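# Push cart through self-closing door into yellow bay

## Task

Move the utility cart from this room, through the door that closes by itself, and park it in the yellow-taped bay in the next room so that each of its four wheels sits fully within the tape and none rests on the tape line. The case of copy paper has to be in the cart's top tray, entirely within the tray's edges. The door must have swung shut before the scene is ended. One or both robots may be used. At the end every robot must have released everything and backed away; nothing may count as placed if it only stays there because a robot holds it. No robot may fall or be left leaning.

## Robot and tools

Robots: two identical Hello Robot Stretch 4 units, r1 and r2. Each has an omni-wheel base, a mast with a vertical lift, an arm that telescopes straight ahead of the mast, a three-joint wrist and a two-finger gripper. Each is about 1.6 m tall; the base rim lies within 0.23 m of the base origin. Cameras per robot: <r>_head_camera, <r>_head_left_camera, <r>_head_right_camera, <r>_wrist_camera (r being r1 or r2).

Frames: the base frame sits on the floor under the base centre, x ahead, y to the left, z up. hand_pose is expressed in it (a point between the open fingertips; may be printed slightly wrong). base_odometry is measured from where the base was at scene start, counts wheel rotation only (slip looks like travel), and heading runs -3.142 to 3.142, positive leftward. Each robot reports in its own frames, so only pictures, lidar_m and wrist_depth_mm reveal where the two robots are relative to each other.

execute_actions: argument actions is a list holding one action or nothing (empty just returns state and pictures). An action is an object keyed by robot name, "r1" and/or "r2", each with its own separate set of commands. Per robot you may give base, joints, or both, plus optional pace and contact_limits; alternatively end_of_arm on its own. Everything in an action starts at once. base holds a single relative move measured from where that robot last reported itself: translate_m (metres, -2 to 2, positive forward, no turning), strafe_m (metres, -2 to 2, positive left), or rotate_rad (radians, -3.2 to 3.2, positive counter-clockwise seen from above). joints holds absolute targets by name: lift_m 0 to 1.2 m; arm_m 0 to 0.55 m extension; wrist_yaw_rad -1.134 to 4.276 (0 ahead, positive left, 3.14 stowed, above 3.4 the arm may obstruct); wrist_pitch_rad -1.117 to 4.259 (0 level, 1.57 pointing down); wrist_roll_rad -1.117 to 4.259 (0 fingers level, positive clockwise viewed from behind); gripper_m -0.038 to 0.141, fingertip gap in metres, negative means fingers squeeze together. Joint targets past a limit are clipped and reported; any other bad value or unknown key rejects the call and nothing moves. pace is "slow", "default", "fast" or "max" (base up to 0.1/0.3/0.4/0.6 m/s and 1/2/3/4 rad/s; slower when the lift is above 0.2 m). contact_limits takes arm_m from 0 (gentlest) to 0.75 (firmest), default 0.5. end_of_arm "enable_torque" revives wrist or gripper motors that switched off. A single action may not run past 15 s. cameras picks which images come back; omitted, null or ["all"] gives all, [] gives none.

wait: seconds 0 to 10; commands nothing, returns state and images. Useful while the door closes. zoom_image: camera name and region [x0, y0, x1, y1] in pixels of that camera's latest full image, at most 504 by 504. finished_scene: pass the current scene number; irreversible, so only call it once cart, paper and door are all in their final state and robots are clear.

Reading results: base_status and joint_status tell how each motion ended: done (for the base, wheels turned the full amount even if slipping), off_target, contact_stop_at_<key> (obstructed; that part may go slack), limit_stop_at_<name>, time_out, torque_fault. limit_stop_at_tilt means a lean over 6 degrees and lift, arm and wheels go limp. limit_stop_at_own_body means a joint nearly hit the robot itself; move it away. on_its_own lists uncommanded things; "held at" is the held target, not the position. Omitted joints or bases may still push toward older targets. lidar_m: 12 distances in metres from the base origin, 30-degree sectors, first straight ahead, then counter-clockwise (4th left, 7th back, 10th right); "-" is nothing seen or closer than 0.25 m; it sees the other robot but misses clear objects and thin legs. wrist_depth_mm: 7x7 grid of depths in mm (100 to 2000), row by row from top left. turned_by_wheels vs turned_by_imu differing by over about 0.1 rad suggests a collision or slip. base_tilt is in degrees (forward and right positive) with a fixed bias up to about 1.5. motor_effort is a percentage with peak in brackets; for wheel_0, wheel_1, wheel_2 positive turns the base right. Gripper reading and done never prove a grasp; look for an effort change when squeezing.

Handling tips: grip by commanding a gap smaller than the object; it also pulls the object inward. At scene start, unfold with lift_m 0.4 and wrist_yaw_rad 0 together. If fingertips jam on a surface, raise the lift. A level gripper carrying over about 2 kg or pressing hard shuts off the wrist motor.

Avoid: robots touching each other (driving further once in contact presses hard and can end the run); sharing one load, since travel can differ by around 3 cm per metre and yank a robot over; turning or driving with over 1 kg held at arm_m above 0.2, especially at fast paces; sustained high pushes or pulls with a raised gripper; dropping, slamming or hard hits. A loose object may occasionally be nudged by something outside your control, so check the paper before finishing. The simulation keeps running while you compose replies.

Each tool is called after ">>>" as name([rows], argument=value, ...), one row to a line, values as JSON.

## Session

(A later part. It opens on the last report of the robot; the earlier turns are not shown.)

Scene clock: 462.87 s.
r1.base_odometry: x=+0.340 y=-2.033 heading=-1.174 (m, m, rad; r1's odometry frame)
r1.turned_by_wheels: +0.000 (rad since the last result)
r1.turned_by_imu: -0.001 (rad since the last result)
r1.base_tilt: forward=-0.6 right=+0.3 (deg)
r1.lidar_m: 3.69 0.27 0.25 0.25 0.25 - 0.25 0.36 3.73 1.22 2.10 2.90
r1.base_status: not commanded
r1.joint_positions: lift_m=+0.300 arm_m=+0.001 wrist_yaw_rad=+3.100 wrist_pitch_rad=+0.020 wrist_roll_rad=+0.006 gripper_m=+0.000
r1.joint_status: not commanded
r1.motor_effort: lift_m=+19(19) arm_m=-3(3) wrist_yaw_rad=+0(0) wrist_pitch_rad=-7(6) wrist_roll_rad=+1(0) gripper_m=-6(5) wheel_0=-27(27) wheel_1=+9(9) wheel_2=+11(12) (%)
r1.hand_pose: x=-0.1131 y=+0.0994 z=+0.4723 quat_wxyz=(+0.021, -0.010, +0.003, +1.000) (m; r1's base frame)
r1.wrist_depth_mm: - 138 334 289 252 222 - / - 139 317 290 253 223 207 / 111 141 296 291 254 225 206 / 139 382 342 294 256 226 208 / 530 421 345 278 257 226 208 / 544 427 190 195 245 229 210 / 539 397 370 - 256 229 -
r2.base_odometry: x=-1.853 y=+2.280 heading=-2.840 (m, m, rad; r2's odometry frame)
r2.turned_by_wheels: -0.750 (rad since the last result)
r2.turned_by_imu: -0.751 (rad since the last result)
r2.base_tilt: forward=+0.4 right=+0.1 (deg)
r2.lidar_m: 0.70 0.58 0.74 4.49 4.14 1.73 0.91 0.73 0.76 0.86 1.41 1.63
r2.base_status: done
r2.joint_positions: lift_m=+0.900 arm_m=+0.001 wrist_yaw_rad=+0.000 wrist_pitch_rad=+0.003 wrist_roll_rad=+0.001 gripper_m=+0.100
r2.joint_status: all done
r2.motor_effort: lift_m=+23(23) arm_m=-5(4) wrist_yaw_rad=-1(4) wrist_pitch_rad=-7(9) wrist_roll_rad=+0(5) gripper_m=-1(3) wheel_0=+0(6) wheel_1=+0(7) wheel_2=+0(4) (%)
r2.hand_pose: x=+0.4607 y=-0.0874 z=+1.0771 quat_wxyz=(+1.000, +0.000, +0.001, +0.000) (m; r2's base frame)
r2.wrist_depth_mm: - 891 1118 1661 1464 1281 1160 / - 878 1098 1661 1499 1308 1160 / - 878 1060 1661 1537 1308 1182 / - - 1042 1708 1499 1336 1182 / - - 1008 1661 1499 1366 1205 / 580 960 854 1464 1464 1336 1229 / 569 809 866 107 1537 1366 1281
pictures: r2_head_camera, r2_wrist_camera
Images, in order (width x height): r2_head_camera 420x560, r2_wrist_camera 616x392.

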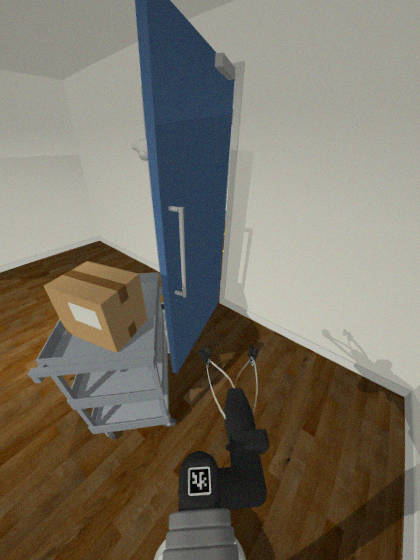

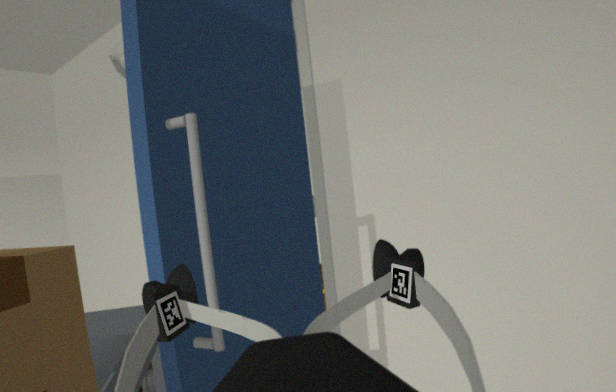

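>>> execute_actions([
  {"r2":{"base":{"rotate_rad":0.18},"joints":{"lift_m":0.93,"arm_m":0.35}}},
], cameras=["r2_head_camera","r2_wrist_camera"])

Scene clock: 475.43 s.
r1.base_odometry: x=+0.340 y=-2.033 heading=-1.174 (m, m, rad; r1's odometry frame)
r1.turned_by_wheels: +0.000 (rad since the last result)
r1.turned_by_imu: -0.002 (rad since the last result)
r1.base_tilt: forward=-0.6 right=+0.3 (deg)
r1.lidar_m: 3.69 0.26 0.25 0.25 0.25 - 0.25 0.34 3.71 1.22 2.13 2.89
r1.base_status: not commanded
r1.joint_positions: lift_m=+0.300 arm_m=+0.001 wrist_yaw_rad=+3.100 wrist_pitch_rad=+0.020 wrist_roll_rad=+0.006 gripper_m=+0.000
r1.joint_status: not commanded
r1.motor_effort: lift_m=+19(19) arm_m=-3(3) wrist_yaw_rad=+1(0) wrist_pitch_rad=-7(7) wrist_roll_rad=+1(0) gripper_m=-7(7) wheel_0=-28(28) wheel_1=+9(9) wheel_2=+11(11) (%)
r1.hand_pose: x=-0.1131 y=+0.0994 z=+0.4723 quat_wxyz=(+0.021, -0.010, +0.003, +1.000) (m; r1's base frame)
r1.wrist_depth_mm: - 138 334 289 252 222 - / - 138 317 291 253 224 206 / 111 141 296 291 255 224 207 / 140 382 342 293 256 226 208 / 530 421 345 278 258 228 208 / 539 427 190 195 245 228 209 / 539 402 370 - 257 227 -
r2.base_odometry: x=-1.853 y=+2.280 heading=-2.660 (m, m, rad; r2's odometry frame)
r2.turned_by_wheels: +0.180 (rad since the last result)
r2.turned_by_imu: +0.179 (rad since the last result)
r2.base_tilt: forward=+0.2 right=+0.0 (deg)
r2.lidar_m: 0.58 0.61 4.02 4.53 4.13 1.28 0.83 0.74 0.74 0.98 1.62 1.66
r2.base_status: done
r2.joint_positions: lift_m=+0.930 arm_m=+0.349 wrist_yaw_rad=+0.000 wrist_pitch_rad=+0.002 wrist_roll_rad=+0.001 gripper_m=+0.100
r2.joint_status: all done
r2.motor_effort: lift_m=+23(23) arm_m=+4(5) wrist_yaw_rad=-1(1) wrist_pitch_rad=-5(7) wrist_roll_rad=+1(0) gripper_m=-1(0) wheel_0=+1(4) wheel_1=-1(3) wheel_2=-1(5) (%)
r2.hand_pose: x=+0.8086 y=-0.0874 z=+1.1072 quat_wxyz=(+1.000, +0.000, +0.001, +0.000) (m; r2's base frame)
r2.wrist_depth_mm: - - 512 699 1229 1160 1025 / - - 504 683 1182 1182 1042 / - - 517 668 1118 1229 1042 / - - 508 585 1098 1229 1060 / - - 521 603 866 1229 1078 / 336 - 488 539 809 1229 1078 / 297 676 683 107 1078 1255 1118
pictures: r2_head_camera, r2_wrist_camera
Images, in order (width x height): r2_head_camera 420x560, r2_wrist_camera 616x392.

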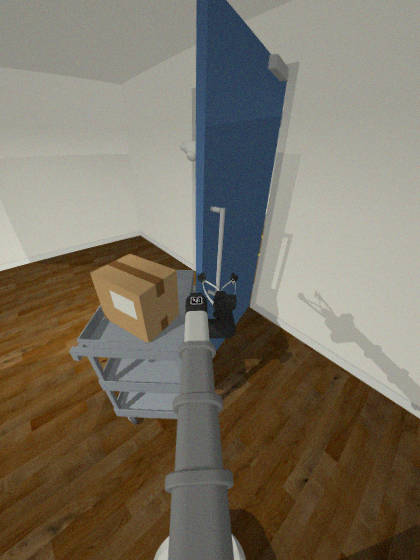

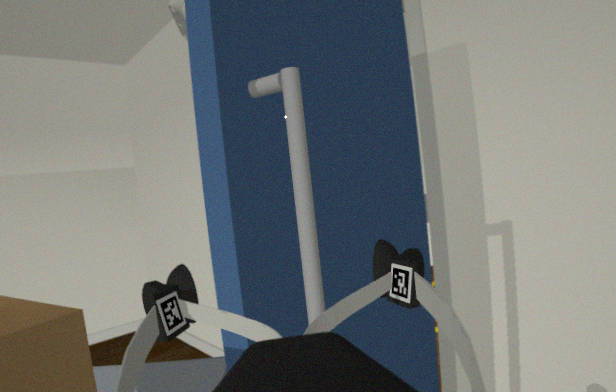

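>>> execute_actions([
  {"r2":{"base":{"rotate_rad":-0.03},"joints":{"gripper_m":0.05,"arm_m":0.5},"pace":"slow"}},
], cameras=["r2_wrist_camera"])

Scene clock: 484.30 s.
r1.base_odometry: x=+0.340 y=-2.033 heading=-1.174 (m, m, rad; r1's odometry frame)
r1.turned_by_wheels: +0.000 (rad since the last result)
r1.turned_by_imu: -0.002 (rad since the last result)
r1.base_tilt: forward=-0.7 right=+0.3 (deg)
r1.lidar_m: 3.70 0.27 0.25 0.25 0.25 - 0.25 0.36 3.74 1.22 2.12 2.88
r1.base_status: not commanded
r1.joint_positions: lift_m=+0.300 arm_m=+0.001 wrist_yaw_rad=+3.100 wrist_pitch_rad=+0.020 wrist_roll_rad=+0.006 gripper_m=+0.000
r1.joint_status: not commanded
r1.motor_effort: lift_m=+19(19) arm_m=-3(3) wrist_yaw_rad=+0(0) wrist_pitch_rad=-7(6) wrist_roll_rad=+0(0) gripper_m=-8(5) wheel_0=-27(28) wheel_1=+9(9) wheel_2=+12(11) (%)
r1.hand_pose: x=-0.1131 y=+0.0994 z=+0.4723 quat_wxyz=(+0.021, -0.010, +0.003, +1.000) (m; r1's base frame)
r1.wrist_depth_mm: - 138 334 289 252 223 - / - 139 317 290 253 224 207 / 111 141 297 290 254 224 207 / 140 379 342 293 256 226 207 / 530 418 345 278 257 228 208 / 539 427 190 195 244 227 210 / 539 399 370 - 257 228 -
r2.base_odometry: x=-1.853 y=+2.280 heading=-2.690 (m, m, rad; r2's odometry frame)
r2.turned_by_wheels: -0.030 (rad since the last result)
r2.turned_by_imu: -0.031 (rad since the last result)
r2.base_tilt: forward=+0.3 right=+0.3 (deg)
r2.lidar_m: 0.59 0.60 4.03 4.56 4.13 1.29 0.82 0.73 0.76 0.93 1.63 1.64
r2.base_status: done
r2.joint_positions: lift_m=+0.930 arm_m=+0.499 wrist_yaw_rad=+0.000 wrist_pitch_rad=+0.002 wrist_roll_rad=+0.001 gripper_m=+0.050
r2.joint_status: all done
r2.motor_effort: lift_m=+23(23) arm_m=+4(6) wrist_yaw_rad=-1(2) wrist_pitch_rad=-6(7) wrist_roll_rad=+0(1) gripper_m=-4(4) wheel_0=+1(5) wheel_1=+2(3) wheel_2=+2(2) (%)
r2.hand_pose: x=+0.9586 y=-0.0874 z=+1.1072 quat_wxyz=(+1.000, +0.000, +0.001, +0.000) (m; r2's base frame)
r2.wrist_depth_mm: - 338 366 591 1118 1060 931 / - 343 377 574 1060 1078 931 / - - 389 559 1008 1078 960 / - - 382 539 946 1118 946 / - - 362 449 917 1118 976 / - - 194 366 194 1138 976 / - - 345 107 946 1078 1025
pictures: r2_wrist_camera
Images, in order (width x height): r2_wrist_camera 616x392.

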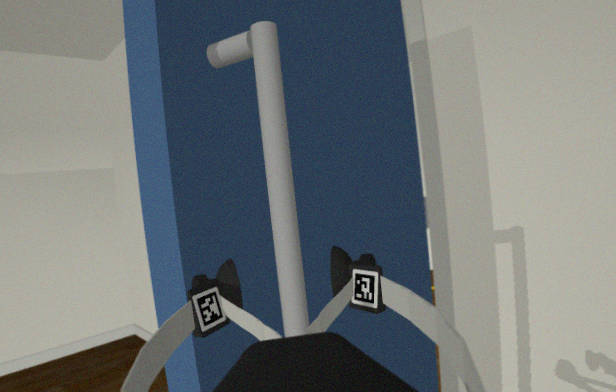

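Handle is centred between the fingers, about 0.17 m further.

>>> execute_actions([
  {"r2":{"base":{"translate_m":0.17},"joints":{"gripper_m":0.06},"pace":"slow"}},
], cameras=["r2_wrist_camera"])

>>> execute_actions([
  {"r2":{"joints":{"gripper_m":-0.025}}},
], cameras=["r2_wrist_camera","r1_head_left_camera","r1_head_right_camera"])

Scene clock: 495.27 s.
r1.base_odometry: x=+0.340 y=-2.033 heading=-1.174 (m, m, rad; r1's odometry frame)
r1.turned_by_wheels: +0.000 (rad since the last result)
r1.turned_by_imu: -0.002 (rad since the last result)
r1.base_tilt: forward=-0.6 right=+0.3 (deg)
r1.lidar_m: 3.69 0.26 0.25 0.25 0.25 - 0.25 0.33 3.73 1.21 2.10 2.89
r1.base_status: not commanded
r1.joint_positions: lift_m=+0.300 arm_m=+0.001 wrist_yaw_rad=+3.100 wrist_pitch_rad=+0.020 wrist_roll_rad=+0.006 gripper_m=+0.000
r1.joint_status: not commanded
r1.motor_effort: lift_m=+19(19) arm_m=-3(3) wrist_yaw_rad=+0(0) wrist_pitch_rad=-7(6) wrist_roll_rad=+0(0) gripper_m=-6(8) wheel_0=-28(27) wheel_1=+9(9) wheel_2=+12(11) (%)
r1.hand_pose: x=-0.1131 y=+0.0994 z=+0.4723 quat_wxyz=(+0.021, -0.010, +0.003, +1.000) (m; r1's base frame)
r1.wrist_depth_mm: - 138 332 289 252 222 - / - 139 317 291 253 224 207 / 111 141 296 293 255 226 206 / 139 382 343 293 256 226 207 / 530 421 345 278 257 227 208 / 539 427 190 195 245 227 211 / 544 402 370 - 256 228 -
r2.base_odometry: x=-2.006 y=+2.206 heading=-2.691 (m, m, rad; r2's odometry frame)
r2.turned_by_wheels: -0.001 (rad since the last result)
r2.turned_by_imu: -0.003 (rad since the last result)
r2.base_tilt: forward=+0.0 right=+0.1 (deg)
r2.lidar_m: 0.40 0.43 0.62 4.69 4.22 1.60 0.99 0.87 0.89 1.12 1.52 1.53
r2.base_status: done
r2.joint_positions: lift_m=+0.930 arm_m=+0.499 wrist_yaw_rad=-0.008 wrist_pitch_rad=+0.002 wrist_roll_rad=+0.001 gripper_m=+0.060
r2.joint_status: all done
r2.on_its_own: wrist_yaw_rad is at rest, and its effort (+21) is outside its rest range (-13 to +13)
r2.motor_effort: lift_m=+23(23) arm_m=+4(5) wrist_yaw_rad=+21(21) wrist_pitch_rad=-6(8) wrist_roll_rad=+0(0) gripper_m=-1(2) wheel_0=-3(3) wheel_1=-3(2) wheel_2=-7(8) (%)
r2.hand_pose: x=+0.9579 y=-0.0897 z=+1.1072 quat_wxyz=(+1.000, +0.000, +0.001, -0.004) (m; r2's base frame)
r2.wrist_depth_mm: 160 195 239 389 759 946 831 / 161 193 236 377 715 960 842 / 162 191 241 368 676 976 854 / 162 190 238 359 647 991 866 / 163 186 235 192 615 1025 878 / 165 182 195 183 199 1025 878 / 168 167 225 107 640 976 904
pictures: r2_wrist_camera
Images, in order (width x height): r2_wrist_camera 616x392.

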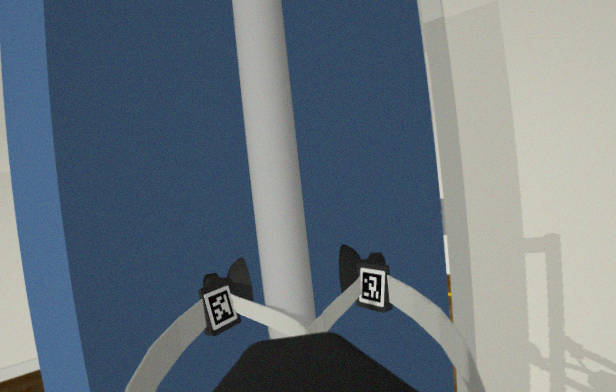

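Scene clock: 496.90 s.
r1.base_odometry: x=+0.340 y=-2.033 heading=-1.174 (m, m, rad; r1's odometry frame)
r1.turned_by_wheels: +0.000 (rad since the last result)
r1.turned_by_imu: -0.001 (rad since the last result)
r1.base_tilt: forward=-0.6 right=+0.2 (deg)
r1.lidar_m: 3.70 0.27 0.25 0.25 0.25 - 0.25 0.35 3.75 1.22 2.11 2.88
r1.base_status: not commanded
r1.joint_positions: lift_m=+0.300 arm_m=+0.001 wrist_yaw_rad=+3.100 wrist_pitch_rad=+0.020 wrist_roll_rad=+0.006 gripper_m=+0.000
r1.joint_status: not commanded
r1.motor_effort: lift_m=+19(19) arm_m=-3(3) wrist_yaw_rad=+0(0) wrist_pitch_rad=-6(7) wrist_roll_rad=+0(0) gripper_m=-6(7) wheel_0=-27(27) wheel_1=+9(9) wheel_2=+11(11) (%)
r1.hand_pose: x=-0.1131 y=+0.0994 z=+0.4723 quat_wxyz=(+0.021, -0.010, +0.003, +1.000) (m; r1's base frame)
r1.wrist_depth_mm: - 138 332 289 252 222 - / - 138 317 291 254 223 206 / 111 141 296 291 255 225 206 / 139 382 342 293 257 226 208 / 530 421 347 278 257 227 208 / 539 427 190 195 245 228 210 / 539 399 370 - 256 228 -
r2.base_odometry: x=-2.006 y=+2.206 heading=-2.689 (m, m, rad; r2's odometry frame)
r2.turned_by_wheels: +0.002 (rad since the last result)
r2.turned_by_imu: -0.019 (rad since the last result)
r2.base_tilt: forward=+0.3 right=+0.1 (deg)
r2.lidar_m: 0.42 0.42 0.60 4.63 4.25 1.61 1.00 0.88 0.91 1.08 1.49 1.53
r2.base_status: not commanded
r2.joint_positions: lift_m=+0.930 arm_m=+0.501 wrist_yaw_rad=+0.012 wrist_pitch_rad=+0.002 wrist_roll_rad=+0.001 gripper_m=-0.024
r2.joint_status: all done
r2.on_its_own: wrist_yaw_rad is at rest, and its effort (-35) is outside its rest range (-13 to +13)
r2.motor_effort: lift_m=+23(23) arm_m=-4(4) wrist_yaw_rad=-35(35) wrist_pitch_rad=-7(7) wrist_roll_rad=-1(2) gripper_m=-23(22) wheel_0=+1(9) wheel_1=-2(6) wheel_2=+12(12) (%)
r2.hand_pose: x=+0.9612 y=-0.0841 z=+1.1073 quat_wxyz=(+1.000, +0.000, +0.001, +0.006) (m; r2's base frame)
r2.wrist_depth_mm: 157 193 225 379 723 931 831 / 156 191 232 370 691 960 842 / 155 189 229 362 647 960 842 / 154 186 235 351 615 991 854 / 156 185 230 190 591 1008 866 / 157 180 183 181 182 991 891 / 156 160 221 107 591 960 917
pictures: r1_head_left_camera, r1_head_right_camera, r2_wrist_camera
Images, in order (width x height): r1_head_left_camera 420x672, r1_head_right_camera 420x672, r2_wrist_camera 616x392.

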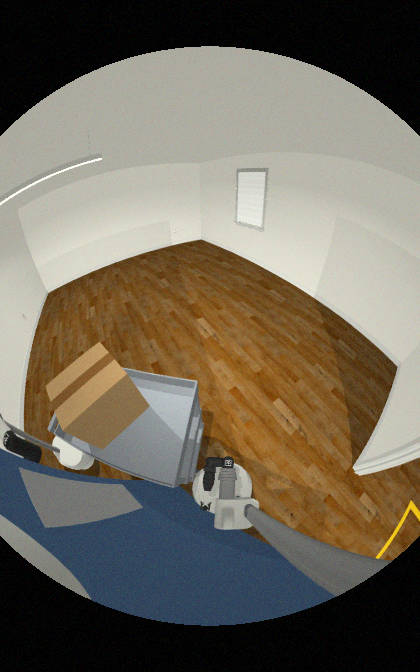

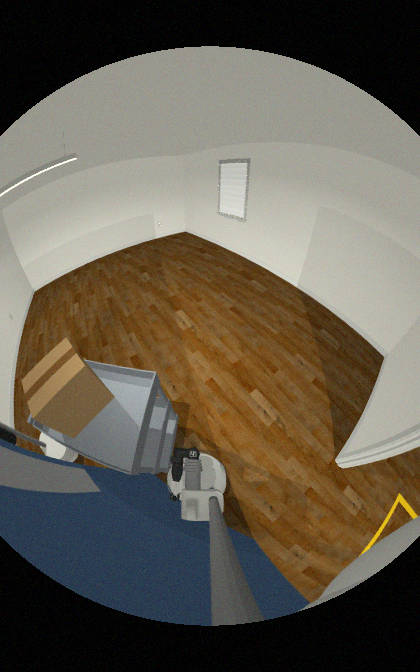

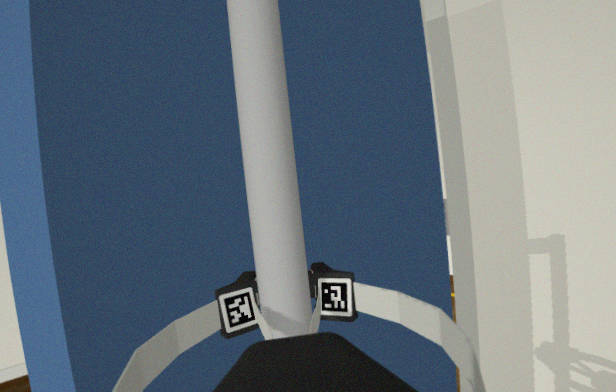

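>>> execute_actions([
  {"r1":{"base":{"strafe_m":-0.12},"pace":"slow"}},
], cameras=["r1_head_left_camera","r2_head_camera"])

Scene clock: 503.43 s.
r1.base_odometry: x=+0.230 y=-2.079 heading=-1.174 (m, m, rad; r1's odometry frame)
r1.turned_by_wheels: +0.000 (rad since the last result)
r1.turned_by_imu: -0.002 (rad since the last result)
r1.base_tilt: forward=-0.7 right=+0.3 (deg)
r1.lidar_m: 3.56 0.42 0.32 0.30 0.28 0.25 0.31 0.43 3.67 1.09 1.92 2.77
r1.base_status: done
r1.joint_positions: lift_m=+0.300 arm_m=+0.001 wrist_yaw_rad=+3.100 wrist_pitch_rad=+0.020 wrist_roll_rad=+0.006 gripper_m=+0.000
r1.joint_status: not commanded
r1.motor_effort: lift_m=+19(19) arm_m=-3(3) wrist_yaw_rad=+0(0) wrist_pitch_rad=-7(7) wrist_roll_rad=+0(0) gripper_m=-6(7) wheel_0=+6(24) wheel_1=-6(10) wheel_2=+2(10) (%)
r1.hand_pose: x=-0.1131 y=+0.0994 z=+0.4723 quat_wxyz=(+0.021, -0.010, +0.003, +1.000) (m; r1's base frame)
r1.wrist_depth_mm: - 138 430 373 325 286 - / - 139 407 375 327 289 264 / 111 141 296 377 329 291 267 / 140 492 439 379 330 290 267 / 1756 549 445 359 334 293 268 / 1182 554 190 195 315 294 268 / 820 517 477 - 330 294 268
r2.base_odometry: x=-2.006 y=+2.206 heading=-2.689 (m, m, rad; r2's odometry frame)
r2.turned_by_wheels: +0.000 (rad since the last result)
r2.turned_by_imu: -0.001 (rad since the last result)
r2.base_tilt: forward=+0.2 right=+0.1 (deg)
r2.lidar_m: 0.43 0.41 0.61 4.62 4.23 1.64 0.99 0.87 0.90 1.07 1.52 1.53
r2.base_status: not commanded
r2.joint_positions: lift_m=+0.930 arm_m=+0.501 wrist_yaw_rad=+0.012 wrist_pitch_rad=+0.002 wrist_roll_rad=+0.001 gripper_m=-0.024
r2.joint_status: not commanded
r2.on_its_own: wrist_yaw_rad is at rest, and its effort (-35) is outside its rest range (-13 to +13)
r2.motor_effort: lift_m=+23(23) arm_m=-4(5) wrist_yaw_rad=-35(34) wrist_pitch_rad=-7(5) wrist_roll_rad=+1(1) gripper_m=-22(22) wheel_0=+1(1) wheel_1=-2(2) wheel_2=+12(12) (%)
r2.hand_pose: x=+0.9612 y=-0.0841 z=+1.1073 quat_wxyz=(+1.000, +0.000, +0.001, +0.006) (m; r2's base frame)
r2.wrist_depth_mm: 156 193 225 379 732 946 831 / 156 191 232 370 683 960 842 / 155 189 229 359 647 960 842 / 154 186 235 353 615 976 854 / 156 183 230 190 597 991 866 / 157 180 185 180 182 991 878 / 156 160 221 107 585 946 904
pictures: r1_head_left_camera, r2_head_camera
Images, in order (width x height): r1_head_left_camera 420x672, r2_head_camera 420x560.

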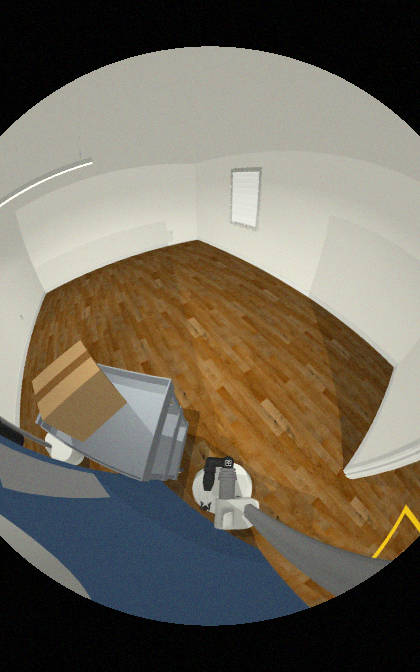

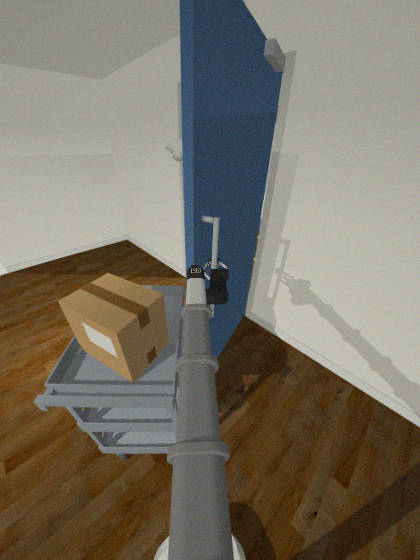

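>>> execute_actions([
  {"r1":{"base":{"strafe_m":-0.45},"joints":{"lift_m":0.67}}},
], cameras=[])

>>> execute_actions([
  {"r1":{"joints":{"wrist_yaw_rad":0,"wrist_roll_rad":1.57,"gripper_m":0.13,"wrist_pitch_rad":0}}},
], cameras=["r1_head_left_camera"])

Scene clock: 516.83 s.
r1.base_odometry: x=-0.185 y=-2.253 heading=-1.174 (m, m, rad; r1's odometry frame)
r1.turned_by_wheels: +0.000 (rad since the last result)
r1.turned_by_imu: -0.003 (rad since the last result)
r1.base_tilt: forward=-0.6 right=+0.2 (deg)
r1.lidar_m: 3.08 5.40 0.78 0.69 0.55 0.54 0.60 3.33 3.40 0.64 1.15 2.40
r1.base_status: done
r1.joint_positions: lift_m=+0.670 arm_m=+0.001 wrist_yaw_rad=+3.100 wrist_pitch_rad=+0.020 wrist_roll_rad=+0.006 gripper_m=+0.000
r1.joint_status: all done
r1.motor_effort: lift_m=+22(24) arm_m=-3(3) wrist_yaw_rad=+0(0) wrist_pitch_rad=-6(7) wrist_roll_rad=+0(0) gripper_m=-8(7) wheel_0=+5(16) wheel_1=-3(12) wheel_2=+0(1) (%)
r1.hand_pose: x=-0.1131 y=+0.0994 z=+0.8421 quat_wxyz=(+0.021, -0.010, +0.003, +1.000) (m; r1's base frame)
r1.wrist_depth_mm: - 138 - 691 603 525 484 / - 139 - 699 603 539 488 / 111 141 294 699 615 539 488 / 139 - - 707 615 539 492 / - - - 668 615 544 492 / - - 190 195 585 544 492 / 1708 1661 1863 - 615 544 496
r2.base_odometry: x=-2.006 y=+2.206 heading=-2.689 (m, m, rad; r2's odometry frame)
r2.turned_by_wheels: +0.000 (rad since the last result)
r2.turned_by_imu: -0.001 (rad since the last result)
r2.base_tilt: forward=+0.3 right=+0.1 (deg)
r2.lidar_m: 0.40 0.41 0.59 4.63 4.25 1.63 1.00 0.88 0.90 1.10 1.53 1.52
r2.base_status: not commanded
r2.joint_positions: lift_m=+0.930 arm_m=+0.501 wrist_yaw_rad=+0.012 wrist_pitch_rad=+0.002 wrist_roll_rad=+0.001 gripper_m=-0.024
r2.joint_status: not commanded
r2.on_its_own: wrist_yaw_rad is at rest, and its effort (-34) is outside its rest range (-13 to +13)
r2.motor_effort: lift_m=+22(23) arm_m=-4(4) wrist_yaw_rad=-34(34) wrist_pitch_rad=-4(5) wrist_roll_rad=-1(0) gripper_m=-21(21) wheel_0=+1(1) wheel_1=-2(2) wheel_2=+12(12) (%)
r2.hand_pose: x=+0.9612 y=-0.0841 z=+1.1073 quat_wxyz=(+1.000, +0.000, +0.001, +0.006) (m; r2's base frame)
r2.wrist_depth_mm: 156 193 226 379 732 946 831 / 156 191 232 370 683 946 831 / 154 189 229 359 647 976 842 / 154 187 235 353 621 1008 854 / 156 183 229 190 597 1008 866 / 157 180 184 180 182 991 878 / 156 160 222 107 585 960 917
pictures: none
No camera images: the call's "cameras" was empty. Leave "cameras" out to get every camera's image.

Scene clock: 519.23 s.
r1.base_odometry: x=-0.185 y=-2.253 heading=-1.174 (m, m, rad; r1's odometry frame)
r1.turned_by_wheels: +0.000 (rad since the last result)
r1.turned_by_imu: -0.001 (rad since the last result)
r1.base_tilt: forward=-0.7 right=+0.3 (deg)
r1.lidar_m: 3.07 5.40 0.79 0.70 0.55 0.54 0.61 3.36 3.41 0.66 1.19 2.41
r1.base_status: not commanded
r1.joint_positions: lift_m=+0.670 arm_m=+0.001 wrist_yaw_rad=+0.001 wrist_pitch_rad=+0.003 wrist_roll_rad=+1.570 gripper_m=+0.130
r1.joint_status: all done
r1.motor_effort: lift_m=+22(22) arm_m=-3(3) wrist_yaw_rad=-2(5) wrist_pitch_rad=-7(9) wrist_roll_rad=+2(6) gripper_m=+0(4) wheel_0=+5(5) wheel_1=-3(3) wheel_2=+0(0) (%)
r1.hand_pose: x=+0.4600 y=-0.0872 z=+0.8473 quat_wxyz=(+0.708, +0.707, +0.001, -0.001) (m; r1's base frame)
r1.wrist_depth_mm: - - - - - 1708 1205 / - - - - - 1756 1205 / - - - - - 1708 1205 / - - - - - 1756 1205 / - - - - - 1661 1205 / - - - - - 1537 1160 / - - - - - 1499 1138
r2.base_odometry: x=-2.006 y=+2.206 heading=-2.689 (m, m, rad; r2's odometry frame)
r2.turned_by_wheels: +0.000 (rad since the last result)
r2.turned_by_imu: -0.001 (rad since the last result)
r2.base_tilt: forward=+0.2 right=+0.2 (deg)
r2.lidar_m: 0.41 0.42 0.61 4.66 4.23 1.61 1.01 0.88 0.91 1.07 1.52 1.53
r2.base_status: not commanded
r2.joint_positions: lift_m=+0.930 arm_m=+0.501 wrist_yaw_rad=+0.012 wrist_pitch_rad=+0.002 wrist_roll_rad=+0.001 gripper_m=-0.024
r2.joint_status: not commanded
r2.on_its_own: wrist_yaw_rad is at rest, and its effort (-35) is outside its rest range (-13 to +13)
r2.motor_effort: lift_m=+23(23) arm_m=-4(4) wrist_yaw_rad=-35(35) wrist_pitch_rad=-5(6) wrist_roll_rad=+0(3) gripper_m=-23(21) wheel_0=+1(1) wheel_1=-2(2) wheel_2=+12(12) (%)
r2.hand_pose: x=+0.9612 y=-0.0841 z=+1.1073 quat_wxyz=(+1.000, +0.000, +0.001, +0.006) (m; r2's base frame)
r2.wrist_depth_mm: 156 192 225 382 732 931 842 / 156 190 232 370 683 976 842 / 154 189 229 359 654 960 842 / 154 186 235 351 621 991 866 / 156 184 230 190 591 1008 878 / 157 180 185 180 182 991 878 / 156 160 222 107 585 946 904
pictures: r1_head_left_camera
Images, in order (width x height): r1_head_left_camera 420x672.

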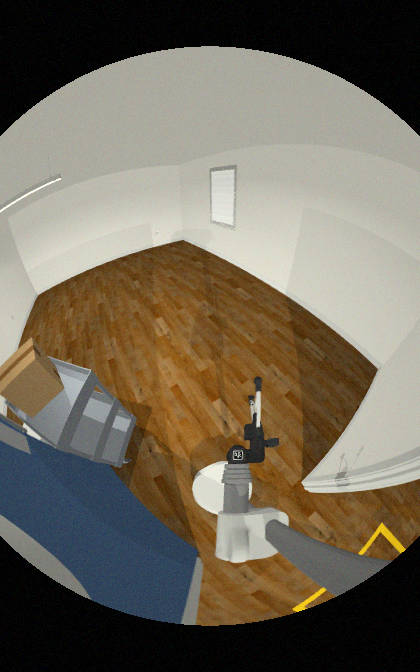

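>>> execute_actions([
  {"r1":{"base":{"rotate_rad":1.1},"pace":"slow"}},
], cameras=["r1_head_camera","r1_wrist_camera"])

Scene clock: 525.07 s.
r1.base_odometry: x=-0.185 y=-2.253 heading=-0.075 (m, m, rad; r1's odometry frame)
r1.turned_by_wheels: +1.099 (rad since the last result)
r1.turned_by_imu: +1.108 (rad since the last result)
r1.base_tilt: forward=-0.6 right=+0.2 (deg)
r1.lidar_m: 0.77 0.68 0.54 0.53 0.68 3.35 3.45 0.66 1.36 2.43 3.23 5.40
r1.base_status: done
r1.joint_positions: lift_m=+0.670 arm_m=+0.001 wrist_yaw_rad=+0.000 wrist_pitch_rad=+0.003 wrist_roll_rad=+1.570 gripper_m=+0.130
r1.joint_status: not commanded
r1.motor_effort: lift_m=+22(22) arm_m=-3(3) wrist_yaw_rad=-2(3) wrist_pitch_rad=-7(7) wrist_roll_rad=+1(1) gripper_m=-2(0) wheel_0=-6(6) wheel_1=-4(8) wheel_2=-6(10) (%)
r1.hand_pose: x=+0.4600 y=-0.0873 z=+0.8473 quat_wxyz=(+0.708, +0.707, +0.001, -0.001) (m; r1's base frame)
r1.wrist_depth_mm: - - - - - 1708 1205 / - - - - - 1756 1205 / - - - - - 1756 1205 / - - - - - 1618 1229 / - - - 621 1138 640 946 / - - 798 580 1078 603 960 / - - 798 - 1160 574 917
r2.base_odometry: x=-2.006 y=+2.206 heading=-2.689 (m, m, rad; r2's odometry frame)
r2.turned_by_wheels: +0.000 (rad since the last result)
r2.turned_by_imu: -0.001 (rad since the last result)
r2.base_tilt: forward=+0.4 right=+0.1 (deg)
r2.lidar_m: 0.40 0.43 0.59 4.65 4.22 1.61 1.00 0.87 0.88 1.09 1.51 1.52
r2.base_status: not commanded
r2.joint_positions: lift_m=+0.930 arm_m=+0.501 wrist_yaw_rad=+0.012 wrist_pitch_rad=+0.002 wrist_roll_rad=+0.001 gripper_m=-0.024
r2.joint_status: not commanded
r2.on_its_own: wrist_yaw_rad is at rest, and its effort (-35) is outside its rest range (-13 to +13)
r2.motor_effort: lift_m=+23(23) arm_m=-4(4) wrist_yaw_rad=-35(35) wrist_pitch_rad=-6(9) wrist_roll_rad=+1(1) gripper_m=-22(23) wheel_0=+1(1) wheel_1=-2(2) wheel_2=+12(12) (%)
r2.hand_pose: x=+0.9612 y=-0.0841 z=+1.1073 quat_wxyz=(+1.000, +0.000, +0.001, +0.006) (m; r2's base frame)
r2.wrist_depth_mm: 156 192 225 379 741 931 831 / 156 191 232 370 683 976 831 / 154 189 229 359 647 960 854 / 154 186 235 351 615 991 866 / 156 183 231 190 597 991 866 / 157 180 185 180 182 991 878 / 156 160 222 107 580 946 904
pictures: r1_head_camera, r1_wrist_camera
Images, in order (width x height): r1_head_camera 420x560, r1_wrist_camera 616x392.

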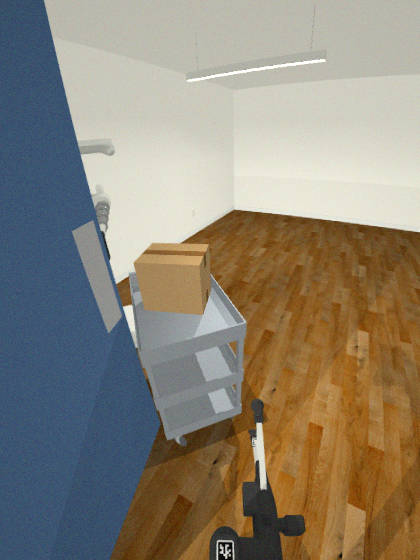

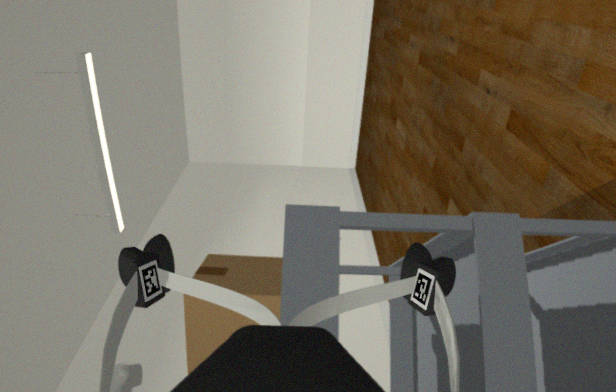

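>>> execute_actions([
  {"r1":{"base":{"rotate_rad":0.3},"joints":{"arm_m":0.08},"pace":"slow"}},
], cameras=["r1_head_camera","r1_wrist_camera"])

Scene clock: 532.83 s.
r1.base_odometry: x=-0.185 y=-2.253 heading=+0.224 (m, m, rad; r1's odometry frame)
r1.turned_by_wheels: +0.299 (rad since the last result)
r1.turned_by_imu: +0.300 (rad since the last result)
r1.base_tilt: forward=-0.7 right=+0.2 (deg)
r1.lidar_m: 0.73 0.58 0.53 0.55 3.37 3.36 0.66 0.84 2.37 2.73 4.60 0.83
r1.base_status: done
r1.joint_positions: lift_m=+0.670 arm_m=+0.079 wrist_yaw_rad=+0.000 wrist_pitch_rad=+0.002 wrist_roll_rad=+1.570 gripper_m=+0.130
r1.joint_status: all done
r1.motor_effort: lift_m=+22(22) arm_m=+4(6) wrist_yaw_rad=-2(2) wrist_pitch_rad=-7(7) wrist_roll_rad=+2(2) gripper_m=-1(2) wheel_0=-6(9) wheel_1=-4(7) wheel_2=-6(10) (%)
r1.hand_pose: x=+0.5386 y=-0.0873 z=+0.8473 quat_wxyz=(+0.708, +0.707, +0.001, -0.001) (m; r1's base frame)
r1.wrist_depth_mm: - - - 484 500 1499 1160 / - - - 480 - 661 492 / - - 691 477 1098 759 484 / - - 723 477 - 750 484 / - 1464 788 473 - 741 480 / - 854 1205 469 1618 668 484 / 591 597 621 - 549 488 477
r2.base_odometry: x=-2.006 y=+2.206 heading=-2.689 (m, m, rad; r2's odometry frame)
r2.turned_by_wheels: +0.000 (rad since the last result)
r2.turned_by_imu: -0.001 (rad since the last result)
r2.base_tilt: forward=+0.4 right=+0.1 (deg)
r2.lidar_m: 0.40 0.43 0.57 4.67 4.25 1.64 0.99 0.88 0.89 1.08 1.50 1.53
r2.base_status: not commanded
r2.joint_positions: lift_m=+0.930 arm_m=+0.501 wrist_yaw_rad=+0.012 wrist_pitch_rad=+0.002 wrist_roll_rad=+0.001 gripper_m=-0.024
r2.joint_status: not commanded
r2.on_its_own: wrist_yaw_rad is at rest, and its effort (-35) is outside its rest range (-13 to +13)
r2.motor_effort: lift_m=+23(22) arm_m=-5(4) wrist_yaw_rad=-35(35) wrist_pitch_rad=-7(8) wrist_roll_rad=-1(1) gripper_m=-23(21) wheel_0=+1(1) wheel_1=-2(2) wheel_2=+12(12) (%)
r2.hand_pose: x=+0.9612 y=-0.0841 z=+1.1073 quat_wxyz=(+1.000, +0.000, +0.001, +0.006) (m; r2's base frame)
r2.wrist_depth_mm: 157 193 225 379 741 946 831 / 156 191 232 370 691 946 842 / 154 189 229 359 647 976 842 / 154 187 235 353 621 991 854 / 156 183 230 190 597 1008 866 / 157 180 185 180 182 991 878 / 156 160 221 107 580 960 904
pictures: r1_head_camera, r1_wrist_camera
Images, in order (width x height): r1_head_camera 420x560, r1_wrist_camera 616x392.

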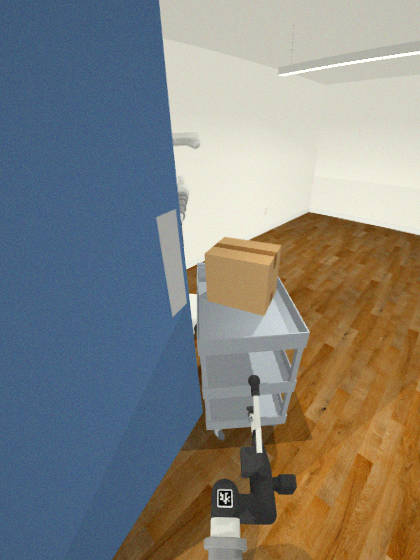

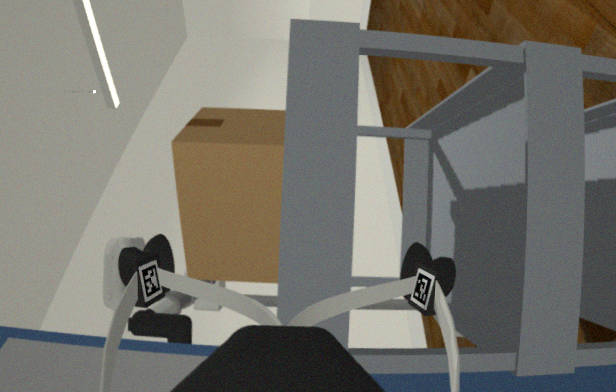

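>>> execute_actions([
  {"r1":{"joints":{"arm_m":0.36,"lift_m":0.645},"pace":"slow"}},
], cameras=["r1_wrist_camera"])

Scene clock: 541.73 s.
r1.base_odometry: x=-0.185 y=-2.253 heading=+0.224 (m, m, rad; r1's odometry frame)
r1.turned_by_wheels: +0.000 (rad since the last result)
r1.turned_by_imu: -0.003 (rad since the last result)
r1.base_tilt: forward=-0.6 right=+0.3 (deg)
r1.lidar_m: 0.76 0.59 0.53 0.55 3.36 3.35 0.67 0.80 2.38 2.72 4.59 0.81
r1.base_status: not commanded
r1.joint_positions: lift_m=+0.645 arm_m=+0.359 wrist_yaw_rad=+0.000 wrist_pitch_rad=+0.002 wrist_roll_rad=+1.570 gripper_m=+0.130
r1.joint_status: all done
r1.motor_effort: lift_m=+16(20) arm_m=+4(2) wrist_yaw_rad=-1(1) wrist_pitch_rad=-7(7) wrist_roll_rad=+2(1) gripper_m=-1(1) wheel_0=-7(6) wheel_1=-4(4) wheel_2=-6(6) (%)
r1.hand_pose: x=+0.8186 y=-0.0873 z=+0.8228 quat_wxyz=(+0.708, +0.707, +0.001, -0.001) (m; r1's base frame)
r1.wrist_depth_mm: - - - 198 - 1661 433 / - - 196 198 - 654 488 / - 404 196 196 778 699 496 / - 433 195 195 809 699 492 / - 455 194 195 206 683 488 / 1205 530 192 193 196 634 488 / 1983 1921 1983 - - 569 480
r2.base_odometry: x=-2.006 y=+2.206 heading=-2.689 (m, m, rad; r2's odometry frame)
r2.turned_by_wheels: +0.000 (rad since the last result)
r2.turned_by_imu: -0.002 (rad since the last result)
r2.base_tilt: forward=+0.2 right=+0.2 (deg)
r2.lidar_m: 0.42 0.43 0.58 4.64 4.25 1.62 1.01 0.89 0.90 1.08 1.52 1.53
r2.base_status: not commanded
r2.joint_positions: lift_m=+0.930 arm_m=+0.501 wrist_yaw_rad=+0.012 wrist_pitch_rad=+0.002 wrist_roll_rad=+0.001 gripper_m=-0.024
r2.joint_status: not commanded
r2.on_its_own: wrist_yaw_rad is at rest, and its effort (-34) is outside its rest range (-13 to +13)
r2.motor_effort: lift_m=+23(23) arm_m=-5(4) wrist_yaw_rad=-34(35) wrist_pitch_rad=-6(7) wrist_roll_rad=+1(0) gripper_m=-22(22) wheel_0=+1(1) wheel_1=-2(2) wheel_2=+12(12) (%)
r2.hand_pose: x=+0.9612 y=-0.0841 z=+1.1073 quat_wxyz=(+1.000, +0.000, +0.001, +0.006) (m; r2's base frame)
r2.wrist_depth_mm: 156 193 225 379 732 946 831 / 156 191 233 370 683 960 831 / 154 189 229 362 654 976 842 / 154 186 234 351 621 991 854 / 156 184 229 190 591 991 878 / 157 180 185 180 182 991 878 / 156 161 221 107 585 960 904
pictures: r1_wrist_camera
Images, in order (width x height): r1_wrist_camera 616x392.

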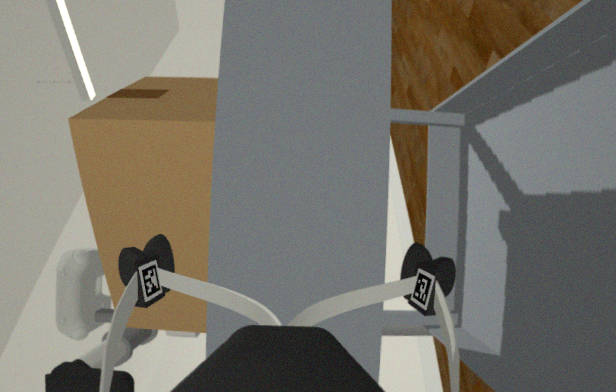

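>>> execute_actions([
  {"r1":{"joints":{"arm_m":0.39,"gripper_m":0.01,"wrist_pitch_rad":0.06},"pace":"slow"}},
], cameras=[])

>>> execute_actions([
  {"r1":{"base":{"strafe_m":0.15},"joints":{"wrist_yaw_rad":-0.2},"pace":"slow"}},
], cameras=[])

>>> execute_actions([
  {"r1":{"base":{"translate_m":-0.3},"pace":"slow"}},
], cameras=["r1_head_left_camera","r1_head_camera"])

Scene clock: 556.23 s.
r1.base_odometry: x=-0.185 y=-2.253 heading=+0.224 (m, m, rad; r1's odometry frame)
r1.turned_by_wheels: +0.000 (rad since the last result)
r1.turned_by_imu: -0.003 (rad since the last result)
r1.base_tilt: forward=-0.6 right=+0.3 (deg)
r1.lidar_m: 0.74 0.57 0.54 0.56 3.37 3.35 0.66 0.82 2.37 2.74 4.62 0.79
r1.base_status: not commanded
r1.joint_positions: lift_m=+0.645 arm_m=+0.390 wrist_yaw_rad=+0.002 wrist_pitch_rad=+0.062 wrist_roll_rad=+1.570 gripper_m=+0.011
r1.joint_status: all done
r1.motor_effort: lift_m=+16(16) arm_m=+0(11) wrist_yaw_rad=-5(21) wrist_pitch_rad=-6(24) wrist_roll_rad=+0(1) gripper_m=-37(35) wheel_0=-5(6) wheel_1=-3(4) wheel_2=-5(6) (%)
r1.hand_pose: x=+0.8490 y=-0.0870 z=+0.8055 quat_wxyz=(+0.707, +0.707, +0.023, -0.021) (m; r1's base frame)
r1.wrist_depth_mm: - - 161 164 - 1499 415 / - 466 160 164 - 591 466 / 355 357 160 163 798 627 452 / 387 384 159 163 788 615 452 / 433 415 159 162 788 615 449 / 778 171 158 161 183 535 452 / 668 1863 126 - 1983 535 442
r2.base_odometry: x=-2.006 y=+2.206 heading=-2.689 (m, m, rad; r2's odometry frame)
r2.turned_by_wheels: +0.000 (rad since the last result)
r2.turned_by_imu: -0.002 (rad since the last result)
r2.base_tilt: forward=+0.2 right=+0.1 (deg)
r2.lidar_m: 0.41 0.41 0.56 4.69 4.23 1.57 1.01 0.88 0.90 1.09 1.51 1.53
r2.base_status: not commanded
r2.joint_positions: lift_m=+0.930 arm_m=+0.501 wrist_yaw_rad=+0.012 wrist_pitch_rad=+0.002 wrist_roll_rad=+0.001 gripper_m=-0.024
r2.joint_status: not commanded
r2.on_its_own: wrist_yaw_rad is at rest, and its effort (-35) is outside its rest range (-13 to +13)
r2.motor_effort: lift_m=+23(23) arm_m=-4(4) wrist_yaw_rad=-35(35) wrist_pitch_rad=-6(7) wrist_roll_rad=+2(1) gripper_m=-21(23) wheel_0=+1(1) wheel_1=-2(2) wheel_2=+12(12) (%)
r2.hand_pose: x=+0.9612 y=-0.0841 z=+1.1073 quat_wxyz=(+1.000, +0.000, +0.001, +0.006) (m; r2's base frame)
r2.wrist_depth_mm: 156 193 225 382 723 931 831 / 156 191 232 370 683 960 842 / 154 189 229 359 654 960 854 / 154 187 234 351 621 976 854 / 156 184 230 190 591 1008 866 / 157 180 184 181 182 991 878 / 156 160 222 107 580 946 904
pictures: none
No camera images: the call's "cameras" was empty. Leave "cameras" out to get every camera's image.

Scene clock: 558.87 s.
r1.base_odometry: x=-0.218 y=-2.108 heading=+0.222 (m, m, rad; r1's odometry frame)
r1.turned_by_wheels: -0.002 (rad since the last result)
r1.turned_by_imu: -0.065 (rad since the last result)
r1.base_tilt: forward=-0.7 right=+0.3 (deg)
r1.lidar_m: 0.70 0.46 0.40 0.44 3.31 3.27 0.76 0.69 2.48 2.78 4.34 0.78
r1.base_status: done
r1.joint_positions: lift_m=+0.645 arm_m=+0.390 wrist_yaw_rad=-0.216 wrist_pitch_rad=+0.059 wrist_roll_rad=+1.571 gripper_m=+0.011
r1.joint_status: all done
r1.on_its_own: wrist_yaw_rad is at rest, and its effort (+45) is outside its rest range (-13 to +13)
r1.motor_effort: lift_m=+16(16) arm_m=-1(3) wrist_yaw_rad=+45(76) wrist_pitch_rad=+3(7) wrist_roll_rad=-3(16) gripper_m=-26(37) wheel_0=-15(18) wheel_1=+2(11) wheel_2=-8(11) (%)
r1.hand_pose: x=+0.8236 y=-0.1471 z=+0.8064 quat_wxyz=(+0.700, +0.705, -0.055, -0.097) (m; r1's base frame)
r1.wrist_depth_mm: - - 197 200 - 1537 1098 / - - 188 191 - 1499 430 / - - 179 182 - 597 462 / 377 379 172 175 820 627 455 / 394 397 164 168 788 621 452 / 407 174 158 162 183 539 455 / 1078 427 150 - 750 559 449
r2.base_odometry: x=-2.006 y=+2.206 heading=-2.689 (m, m, rad; r2's odometry frame)
r2.turned_by_wheels: +0.000 (rad since the last result)
r2.turned_by_imu: -0.001 (rad since the last result)
r2.base_tilt: forward=+0.3 right=+0.1 (deg)
r2.lidar_m: 0.41 0.43 0.63 4.62 4.23 1.61 0.99 0.87 0.91 1.11 1.52 1.53
r2.base_status: not commanded
r2.joint_positions: lift_m=+0.930 arm_m=+0.501 wrist_yaw_rad=+0.012 wrist_pitch_rad=+0.002 wrist_roll_rad=+0.001 gripper_m=-0.024
r2.joint_status: not commanded
r2.on_its_own: wrist_yaw_rad is at rest, and its effort (-34) is outside its rest range (-13 to +13)
r2.motor_effort: lift_m=+23(23) arm_m=-4(4) wrist_yaw_rad=-34(35) wrist_pitch_rad=-7(6) wrist_roll_rad=-2(1) gripper_m=-24(23) wheel_0=+1(1) wheel_1=-2(2) wheel_2=+12(12) (%)
r2.hand_pose: x=+0.9612 y=-0.0841 z=+1.1073 quat_wxyz=(+1.000, +0.000, +0.001, +0.006) (m; r2's base frame)
r2.wrist_depth_mm: 156 192 225 382 732 931 831 / 156 191 233 370 691 960 842 / 154 189 229 362 647 976 854 / 154 187 234 353 615 976 854 / 156 184 230 190 591 1008 866 / 157 180 184 180 182 991 891 / 156 160 221 107 585 960 904
pictures: none
No camera images: the call's "cameras" was empty. Leave "cameras" out to get every camera's image.

Scene clock: 563.17 s.
r1.base_odometry: x=-0.510 y=-2.174 heading=+0.223 (m, m, rad; r1's odometry frame)
r1.turned_by_wheels: +0.000 (rad since the last result)
r1.turned_by_imu: +0.001 (rad since the last result)
r1.base_tilt: forward=-0.6 right=+0.3 (deg)
r1.lidar_m: 0.76 0.57 0.54 2.73 3.07 3.04 3.41 0.43 2.26 2.52 3.99 0.75
r1.base_status: done
r1.joint_positions: lift_m=+0.645 arm_m=+0.390 wrist_yaw_rad=-0.193 wrist_pitch_rad=+0.061 wrist_roll_rad=+1.568 gripper_m=+0.011
r1.joint_status: not commanded
r1.on_its_own: wrist_yaw_rad is at rest, and its effort (-20) is outside its rest range (-13 to +13)
r1.motor_effort: lift_m=+16(16) arm_m=-2(2) wrist_yaw_rad=-20(45) wrist_pitch_rad=-2(5) wrist_roll_rad=+6(6) gripper_m=-35(37) wheel_0=-3(21) wheel_1=-6(14) wheel_2=+13(21) (%)
r1.hand_pose: x=+0.8271 y=-0.1411 z=+0.8060 quat_wxyz=(+0.702, +0.705, -0.047, -0.090) (m; r1's base frame)
r1.wrist_depth_mm: - 469 149 152 - 603 459 / 343 349 153 155 723 634 469 / 364 366 156 159 778 627 455 / 418 410 159 162 798 627 455 / - 455 163 166 809 615 449 / - 175 167 169 184 535 452 / - 1430 131 - 1499 512 442
r2.base_odometry: x=-2.006 y=+2.206 heading=-2.689 (m, m, rad; r2's odometry frame)
r2.turned_by_wheels: +0.000 (rad since the last result)
r2.turned_by_imu: -0.001 (rad since the last result)
r2.base_tilt: forward=+0.4 right=+0.2 (deg)
r2.lidar_m: 0.82 0.75 3.86 4.67 4.21 1.62 0.99 0.85 0.90 1.08 1.51 1.53
r2.base_status: not commanded
r2.joint_positions: lift_m=+0.930 arm_m=+0.501 wrist_yaw_rad=+0.012 wrist_pitch_rad=+0.002 wrist_roll_rad=+0.001 gripper_m=-0.024
r2.joint_status: not commanded
r2.on_its_own: wrist_yaw_rad is at rest, and its effort (-34) is outside its rest range (-13 to +13)
r2.motor_effort: lift_m=+23(22) arm_m=-4(4) wrist_yaw_rad=-34(35) wrist_pitch_rad=-8(6) wrist_roll_rad=-1(0) gripper_m=-22(22) wheel_0=+1(1) wheel_1=-2(2) wheel_2=+12(12) (%)
r2.hand_pose: x=+0.9612 y=-0.0841 z=+1.1073 quat_wxyz=(+1.000, +0.000, +0.001, +0.006) (m; r2's base frame)
r2.wrist_depth_mm: 157 193 225 379 723 946 831 / 156 191 233 370 683 960 831 / 155 189 229 362 654 976 842 / 154 187 235 351 621 991 854 / 156 183 230 190 591 1008 866 / 157 180 185 180 182 991 878 / 156 160 222 107 585 946 904
pictures: r1_head_camera, r1_head_left_camera
Images, in order (width x height): r1_head_camera 420x560, r1_head_left_camera 420x672.

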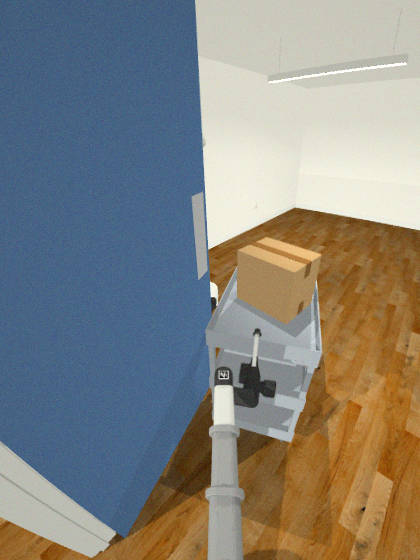

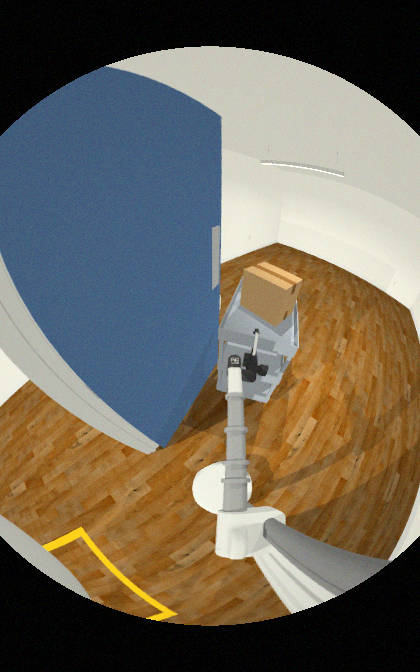

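>>> execute_actions([
  {"r1":{"base":{"strafe_m":0.12},"joints":{"wrist_yaw_rad":-0.25},"pace":"slow"}},
], cameras=[])

>>> execute_actions([
  {"r1":{"base":{"translate_m":-0.4},"pace":"slow"}},
], cameras=["r1_head_left_camera","r1_head_camera"])

Scene clock: 572.83 s.
r1.base_odometry: x=-0.537 y=-2.057 heading=+0.221 (m, m, rad; r1's odometry frame)
r1.turned_by_wheels: -0.001 (rad since the last result)
r1.turned_by_imu: -0.007 (rad since the last result)
r1.base_tilt: forward=-0.6 right=+0.3 (deg)
r1.lidar_m: 0.70 0.46 0.44 2.65 3.00 2.97 2.96 0.49 0.51 2.63 4.18 0.72
r1.base_status: done
r1.joint_positions: lift_m=+0.645 arm_m=+0.390 wrist_yaw_rad=-0.264 wrist_pitch_rad=+0.061 wrist_roll_rad=+1.564 gripper_m=+0.011
r1.joint_status: all done
r1.on_its_own: wrist_yaw_rad is at rest, and its effort (+41) is outside its rest range (-13 to +13); wrist_roll_rad is at rest, and its effort (+18) is outside its rest range (-13 to +13)
r1.motor_effort: lift_m=+16(16) arm_m=-2(2) wrist_yaw_rad=+41(52) wrist_pitch_rad=-2(5) wrist_roll_rad=+18(17) gripper_m=-31(34) wheel_0=-15(21) wheel_1=-1(9) wheel_2=-2(9) (%)
r1.hand_pose: x=+0.8164 y=-0.1597 z=+0.8060 quat_wxyz=(+0.700, +0.701, -0.072, -0.115) (m; r1's base frame)
r1.wrist_depth_mm: 373 382 141 143 147 597 469 / 334 338 145 148 741 640 473 / 373 373 150 153 778 634 459 / - 427 156 158 809 627 459 / - 484 161 164 778 615 449 / - 175 166 169 187 535 449 / 535 554 131 - 597 504 445
r2.base_odometry: x=-2.006 y=+2.206 heading=-2.689 (m, m, rad; r2's odometry frame)
r2.turned_by_wheels: +0.000 (rad since the last result)
r2.turned_by_imu: -0.001 (rad since the last result)
r2.base_tilt: forward=+0.4 right=+0.1 (deg)
r2.lidar_m: 0.82 0.77 3.85 4.65 4.25 1.62 0.98 0.88 0.89 1.12 1.52 1.53
r2.base_status: not commanded
r2.joint_positions: lift_m=+0.930 arm_m=+0.501 wrist_yaw_rad=+0.012 wrist_pitch_rad=+0.002 wrist_roll_rad=+0.001 gripper_m=-0.024
r2.joint_status: not commanded
r2.on_its_own: wrist_yaw_rad is at rest, and its effort (-35) is outside its rest range (-13 to +13)
r2.motor_effort: lift_m=+23(23) arm_m=-4(5) wrist_yaw_rad=-35(34) wrist_pitch_rad=-7(6) wrist_roll_rad=-1(0) gripper_m=-23(22) wheel_0=+1(1) wheel_1=-2(2) wheel_2=+12(12) (%)
r2.hand_pose: x=+0.9612 y=-0.0841 z=+1.1073 quat_wxyz=(+1.000, +0.000, +0.001, +0.006) (m; r2's base frame)
r2.wrist_depth_mm: 156 193 225 382 732 946 831 / 155 191 232 370 683 946 842 / 154 189 229 359 647 976 854 / 154 187 235 351 615 991 854 / 156 184 230 190 597 1008 866 / 157 180 184 181 182 991 878 / 156 160 222 107 585 946 917
pictures: none
No camera images: the call's "cameras" was empty. Leave "cameras" out to get every camera's image.

Scene clock: 578.10 s.
r1.base_odometry: x=-0.926 y=-2.145 heading=+0.222 (m, m, rad; r1's odometry frame)
r1.turned_by_wheels: +0.001 (rad since the last result)
r1.turned_by_imu: +0.003 (rad since the last result)
r1.base_tilt: forward=-0.6 right=+0.2 (deg)
r1.lidar_m: 0.76 0.76 2.43 2.94 2.68 2.67 2.60 2.13 0.31 0.29 3.75 0.75
r1.base_status: done
r1.joint_positions: lift_m=+0.645 arm_m=+0.390 wrist_yaw_rad=-0.238 wrist_pitch_rad=+0.062 wrist_roll_rad=+1.572 gripper_m=+0.011
r1.joint_status: not commanded
r1.on_its_own: wrist_yaw_rad is at rest, and its effort (-36) is outside its rest range (-13 to +13)
r1.motor_effort: lift_m=+16(16) arm_m=-2(2) wrist_yaw_rad=-36(41) wrist_pitch_rad=-5(5) wrist_roll_rad=-4(17) gripper_m=-34(35) wheel_0=+1(20) wheel_1=-2(11) wheel_2=+14(18) (%)
r1.hand_pose: x=+0.8205 y=-0.1528 z=+0.8057 quat_wxyz=(+0.699, +0.705, -0.062, -0.105) (m; r1's base frame)
r1.wrist_depth_mm: - 413 145 148 715 585 462 / 340 345 149 152 759 621 466 / 368 370 154 157 778 621 455 / 439 418 158 161 809 621 455 / - 469 163 167 809 609 452 / 854 175 167 171 186 535 449 / 723 732 131 - 778 496 445
r2.base_odometry: x=-2.006 y=+2.206 heading=-2.689 (m, m, rad; r2's odometry frame)
r2.turned_by_wheels: +0.000 (rad since the last result)
r2.turned_by_imu: -0.001 (rad since the last result)
r2.base_tilt: forward=+0.3 right=+0.1 (deg)
r2.lidar_m: 0.89 1.24 3.83 4.65 4.25 1.63 1.01 0.87 0.90 1.10 1.50 1.55
r2.base_status: not commanded
r2.joint_positions: lift_m=+0.930 arm_m=+0.501 wrist_yaw_rad=+0.012 wrist_pitch_rad=+0.002 wrist_roll_rad=+0.001 gripper_m=-0.024
r2.joint_status: not commanded
r2.on_its_own: wrist_yaw_rad is at rest, and its effort (-34) is outside its rest range (-13 to +13)
r2.motor_effort: lift_m=+23(23) arm_m=-5(5) wrist_yaw_rad=-34(36) wrist_pitch_rad=-6(6) wrist_roll_rad=+0(1) gripper_m=-23(22) wheel_0=+1(1) wheel_1=-2(2) wheel_2=+12(12) (%)
r2.hand_pose: x=+0.9612 y=-0.0841 z=+1.1073 quat_wxyz=(+1.000, +0.000, +0.001, +0.006) (m; r2's base frame)
r2.wrist_depth_mm: 156 192 225 382 732 946 831 / 156 191 233 370 683 946 842 / 154 189 229 359 654 976 831 / 154 187 234 351 621 991 854 / 156 184 229 190 591 1008 878 / 157 180 184 180 182 976 878 / 156 160 222 107 580 960 904
pictures: r1_head_camera, r1_head_left_camera
Images, in order (width x height): r1_head_camera 420x560, r1_head_left_camera 420x672.

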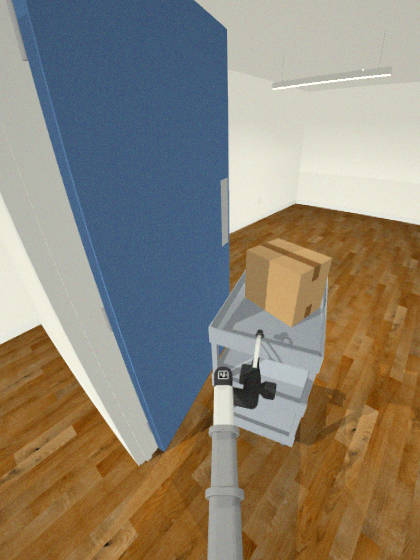

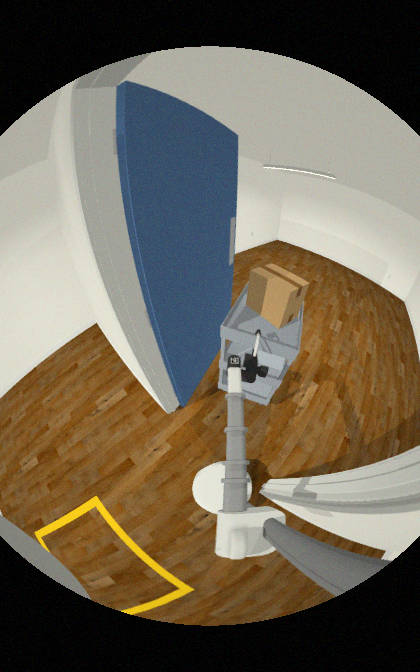

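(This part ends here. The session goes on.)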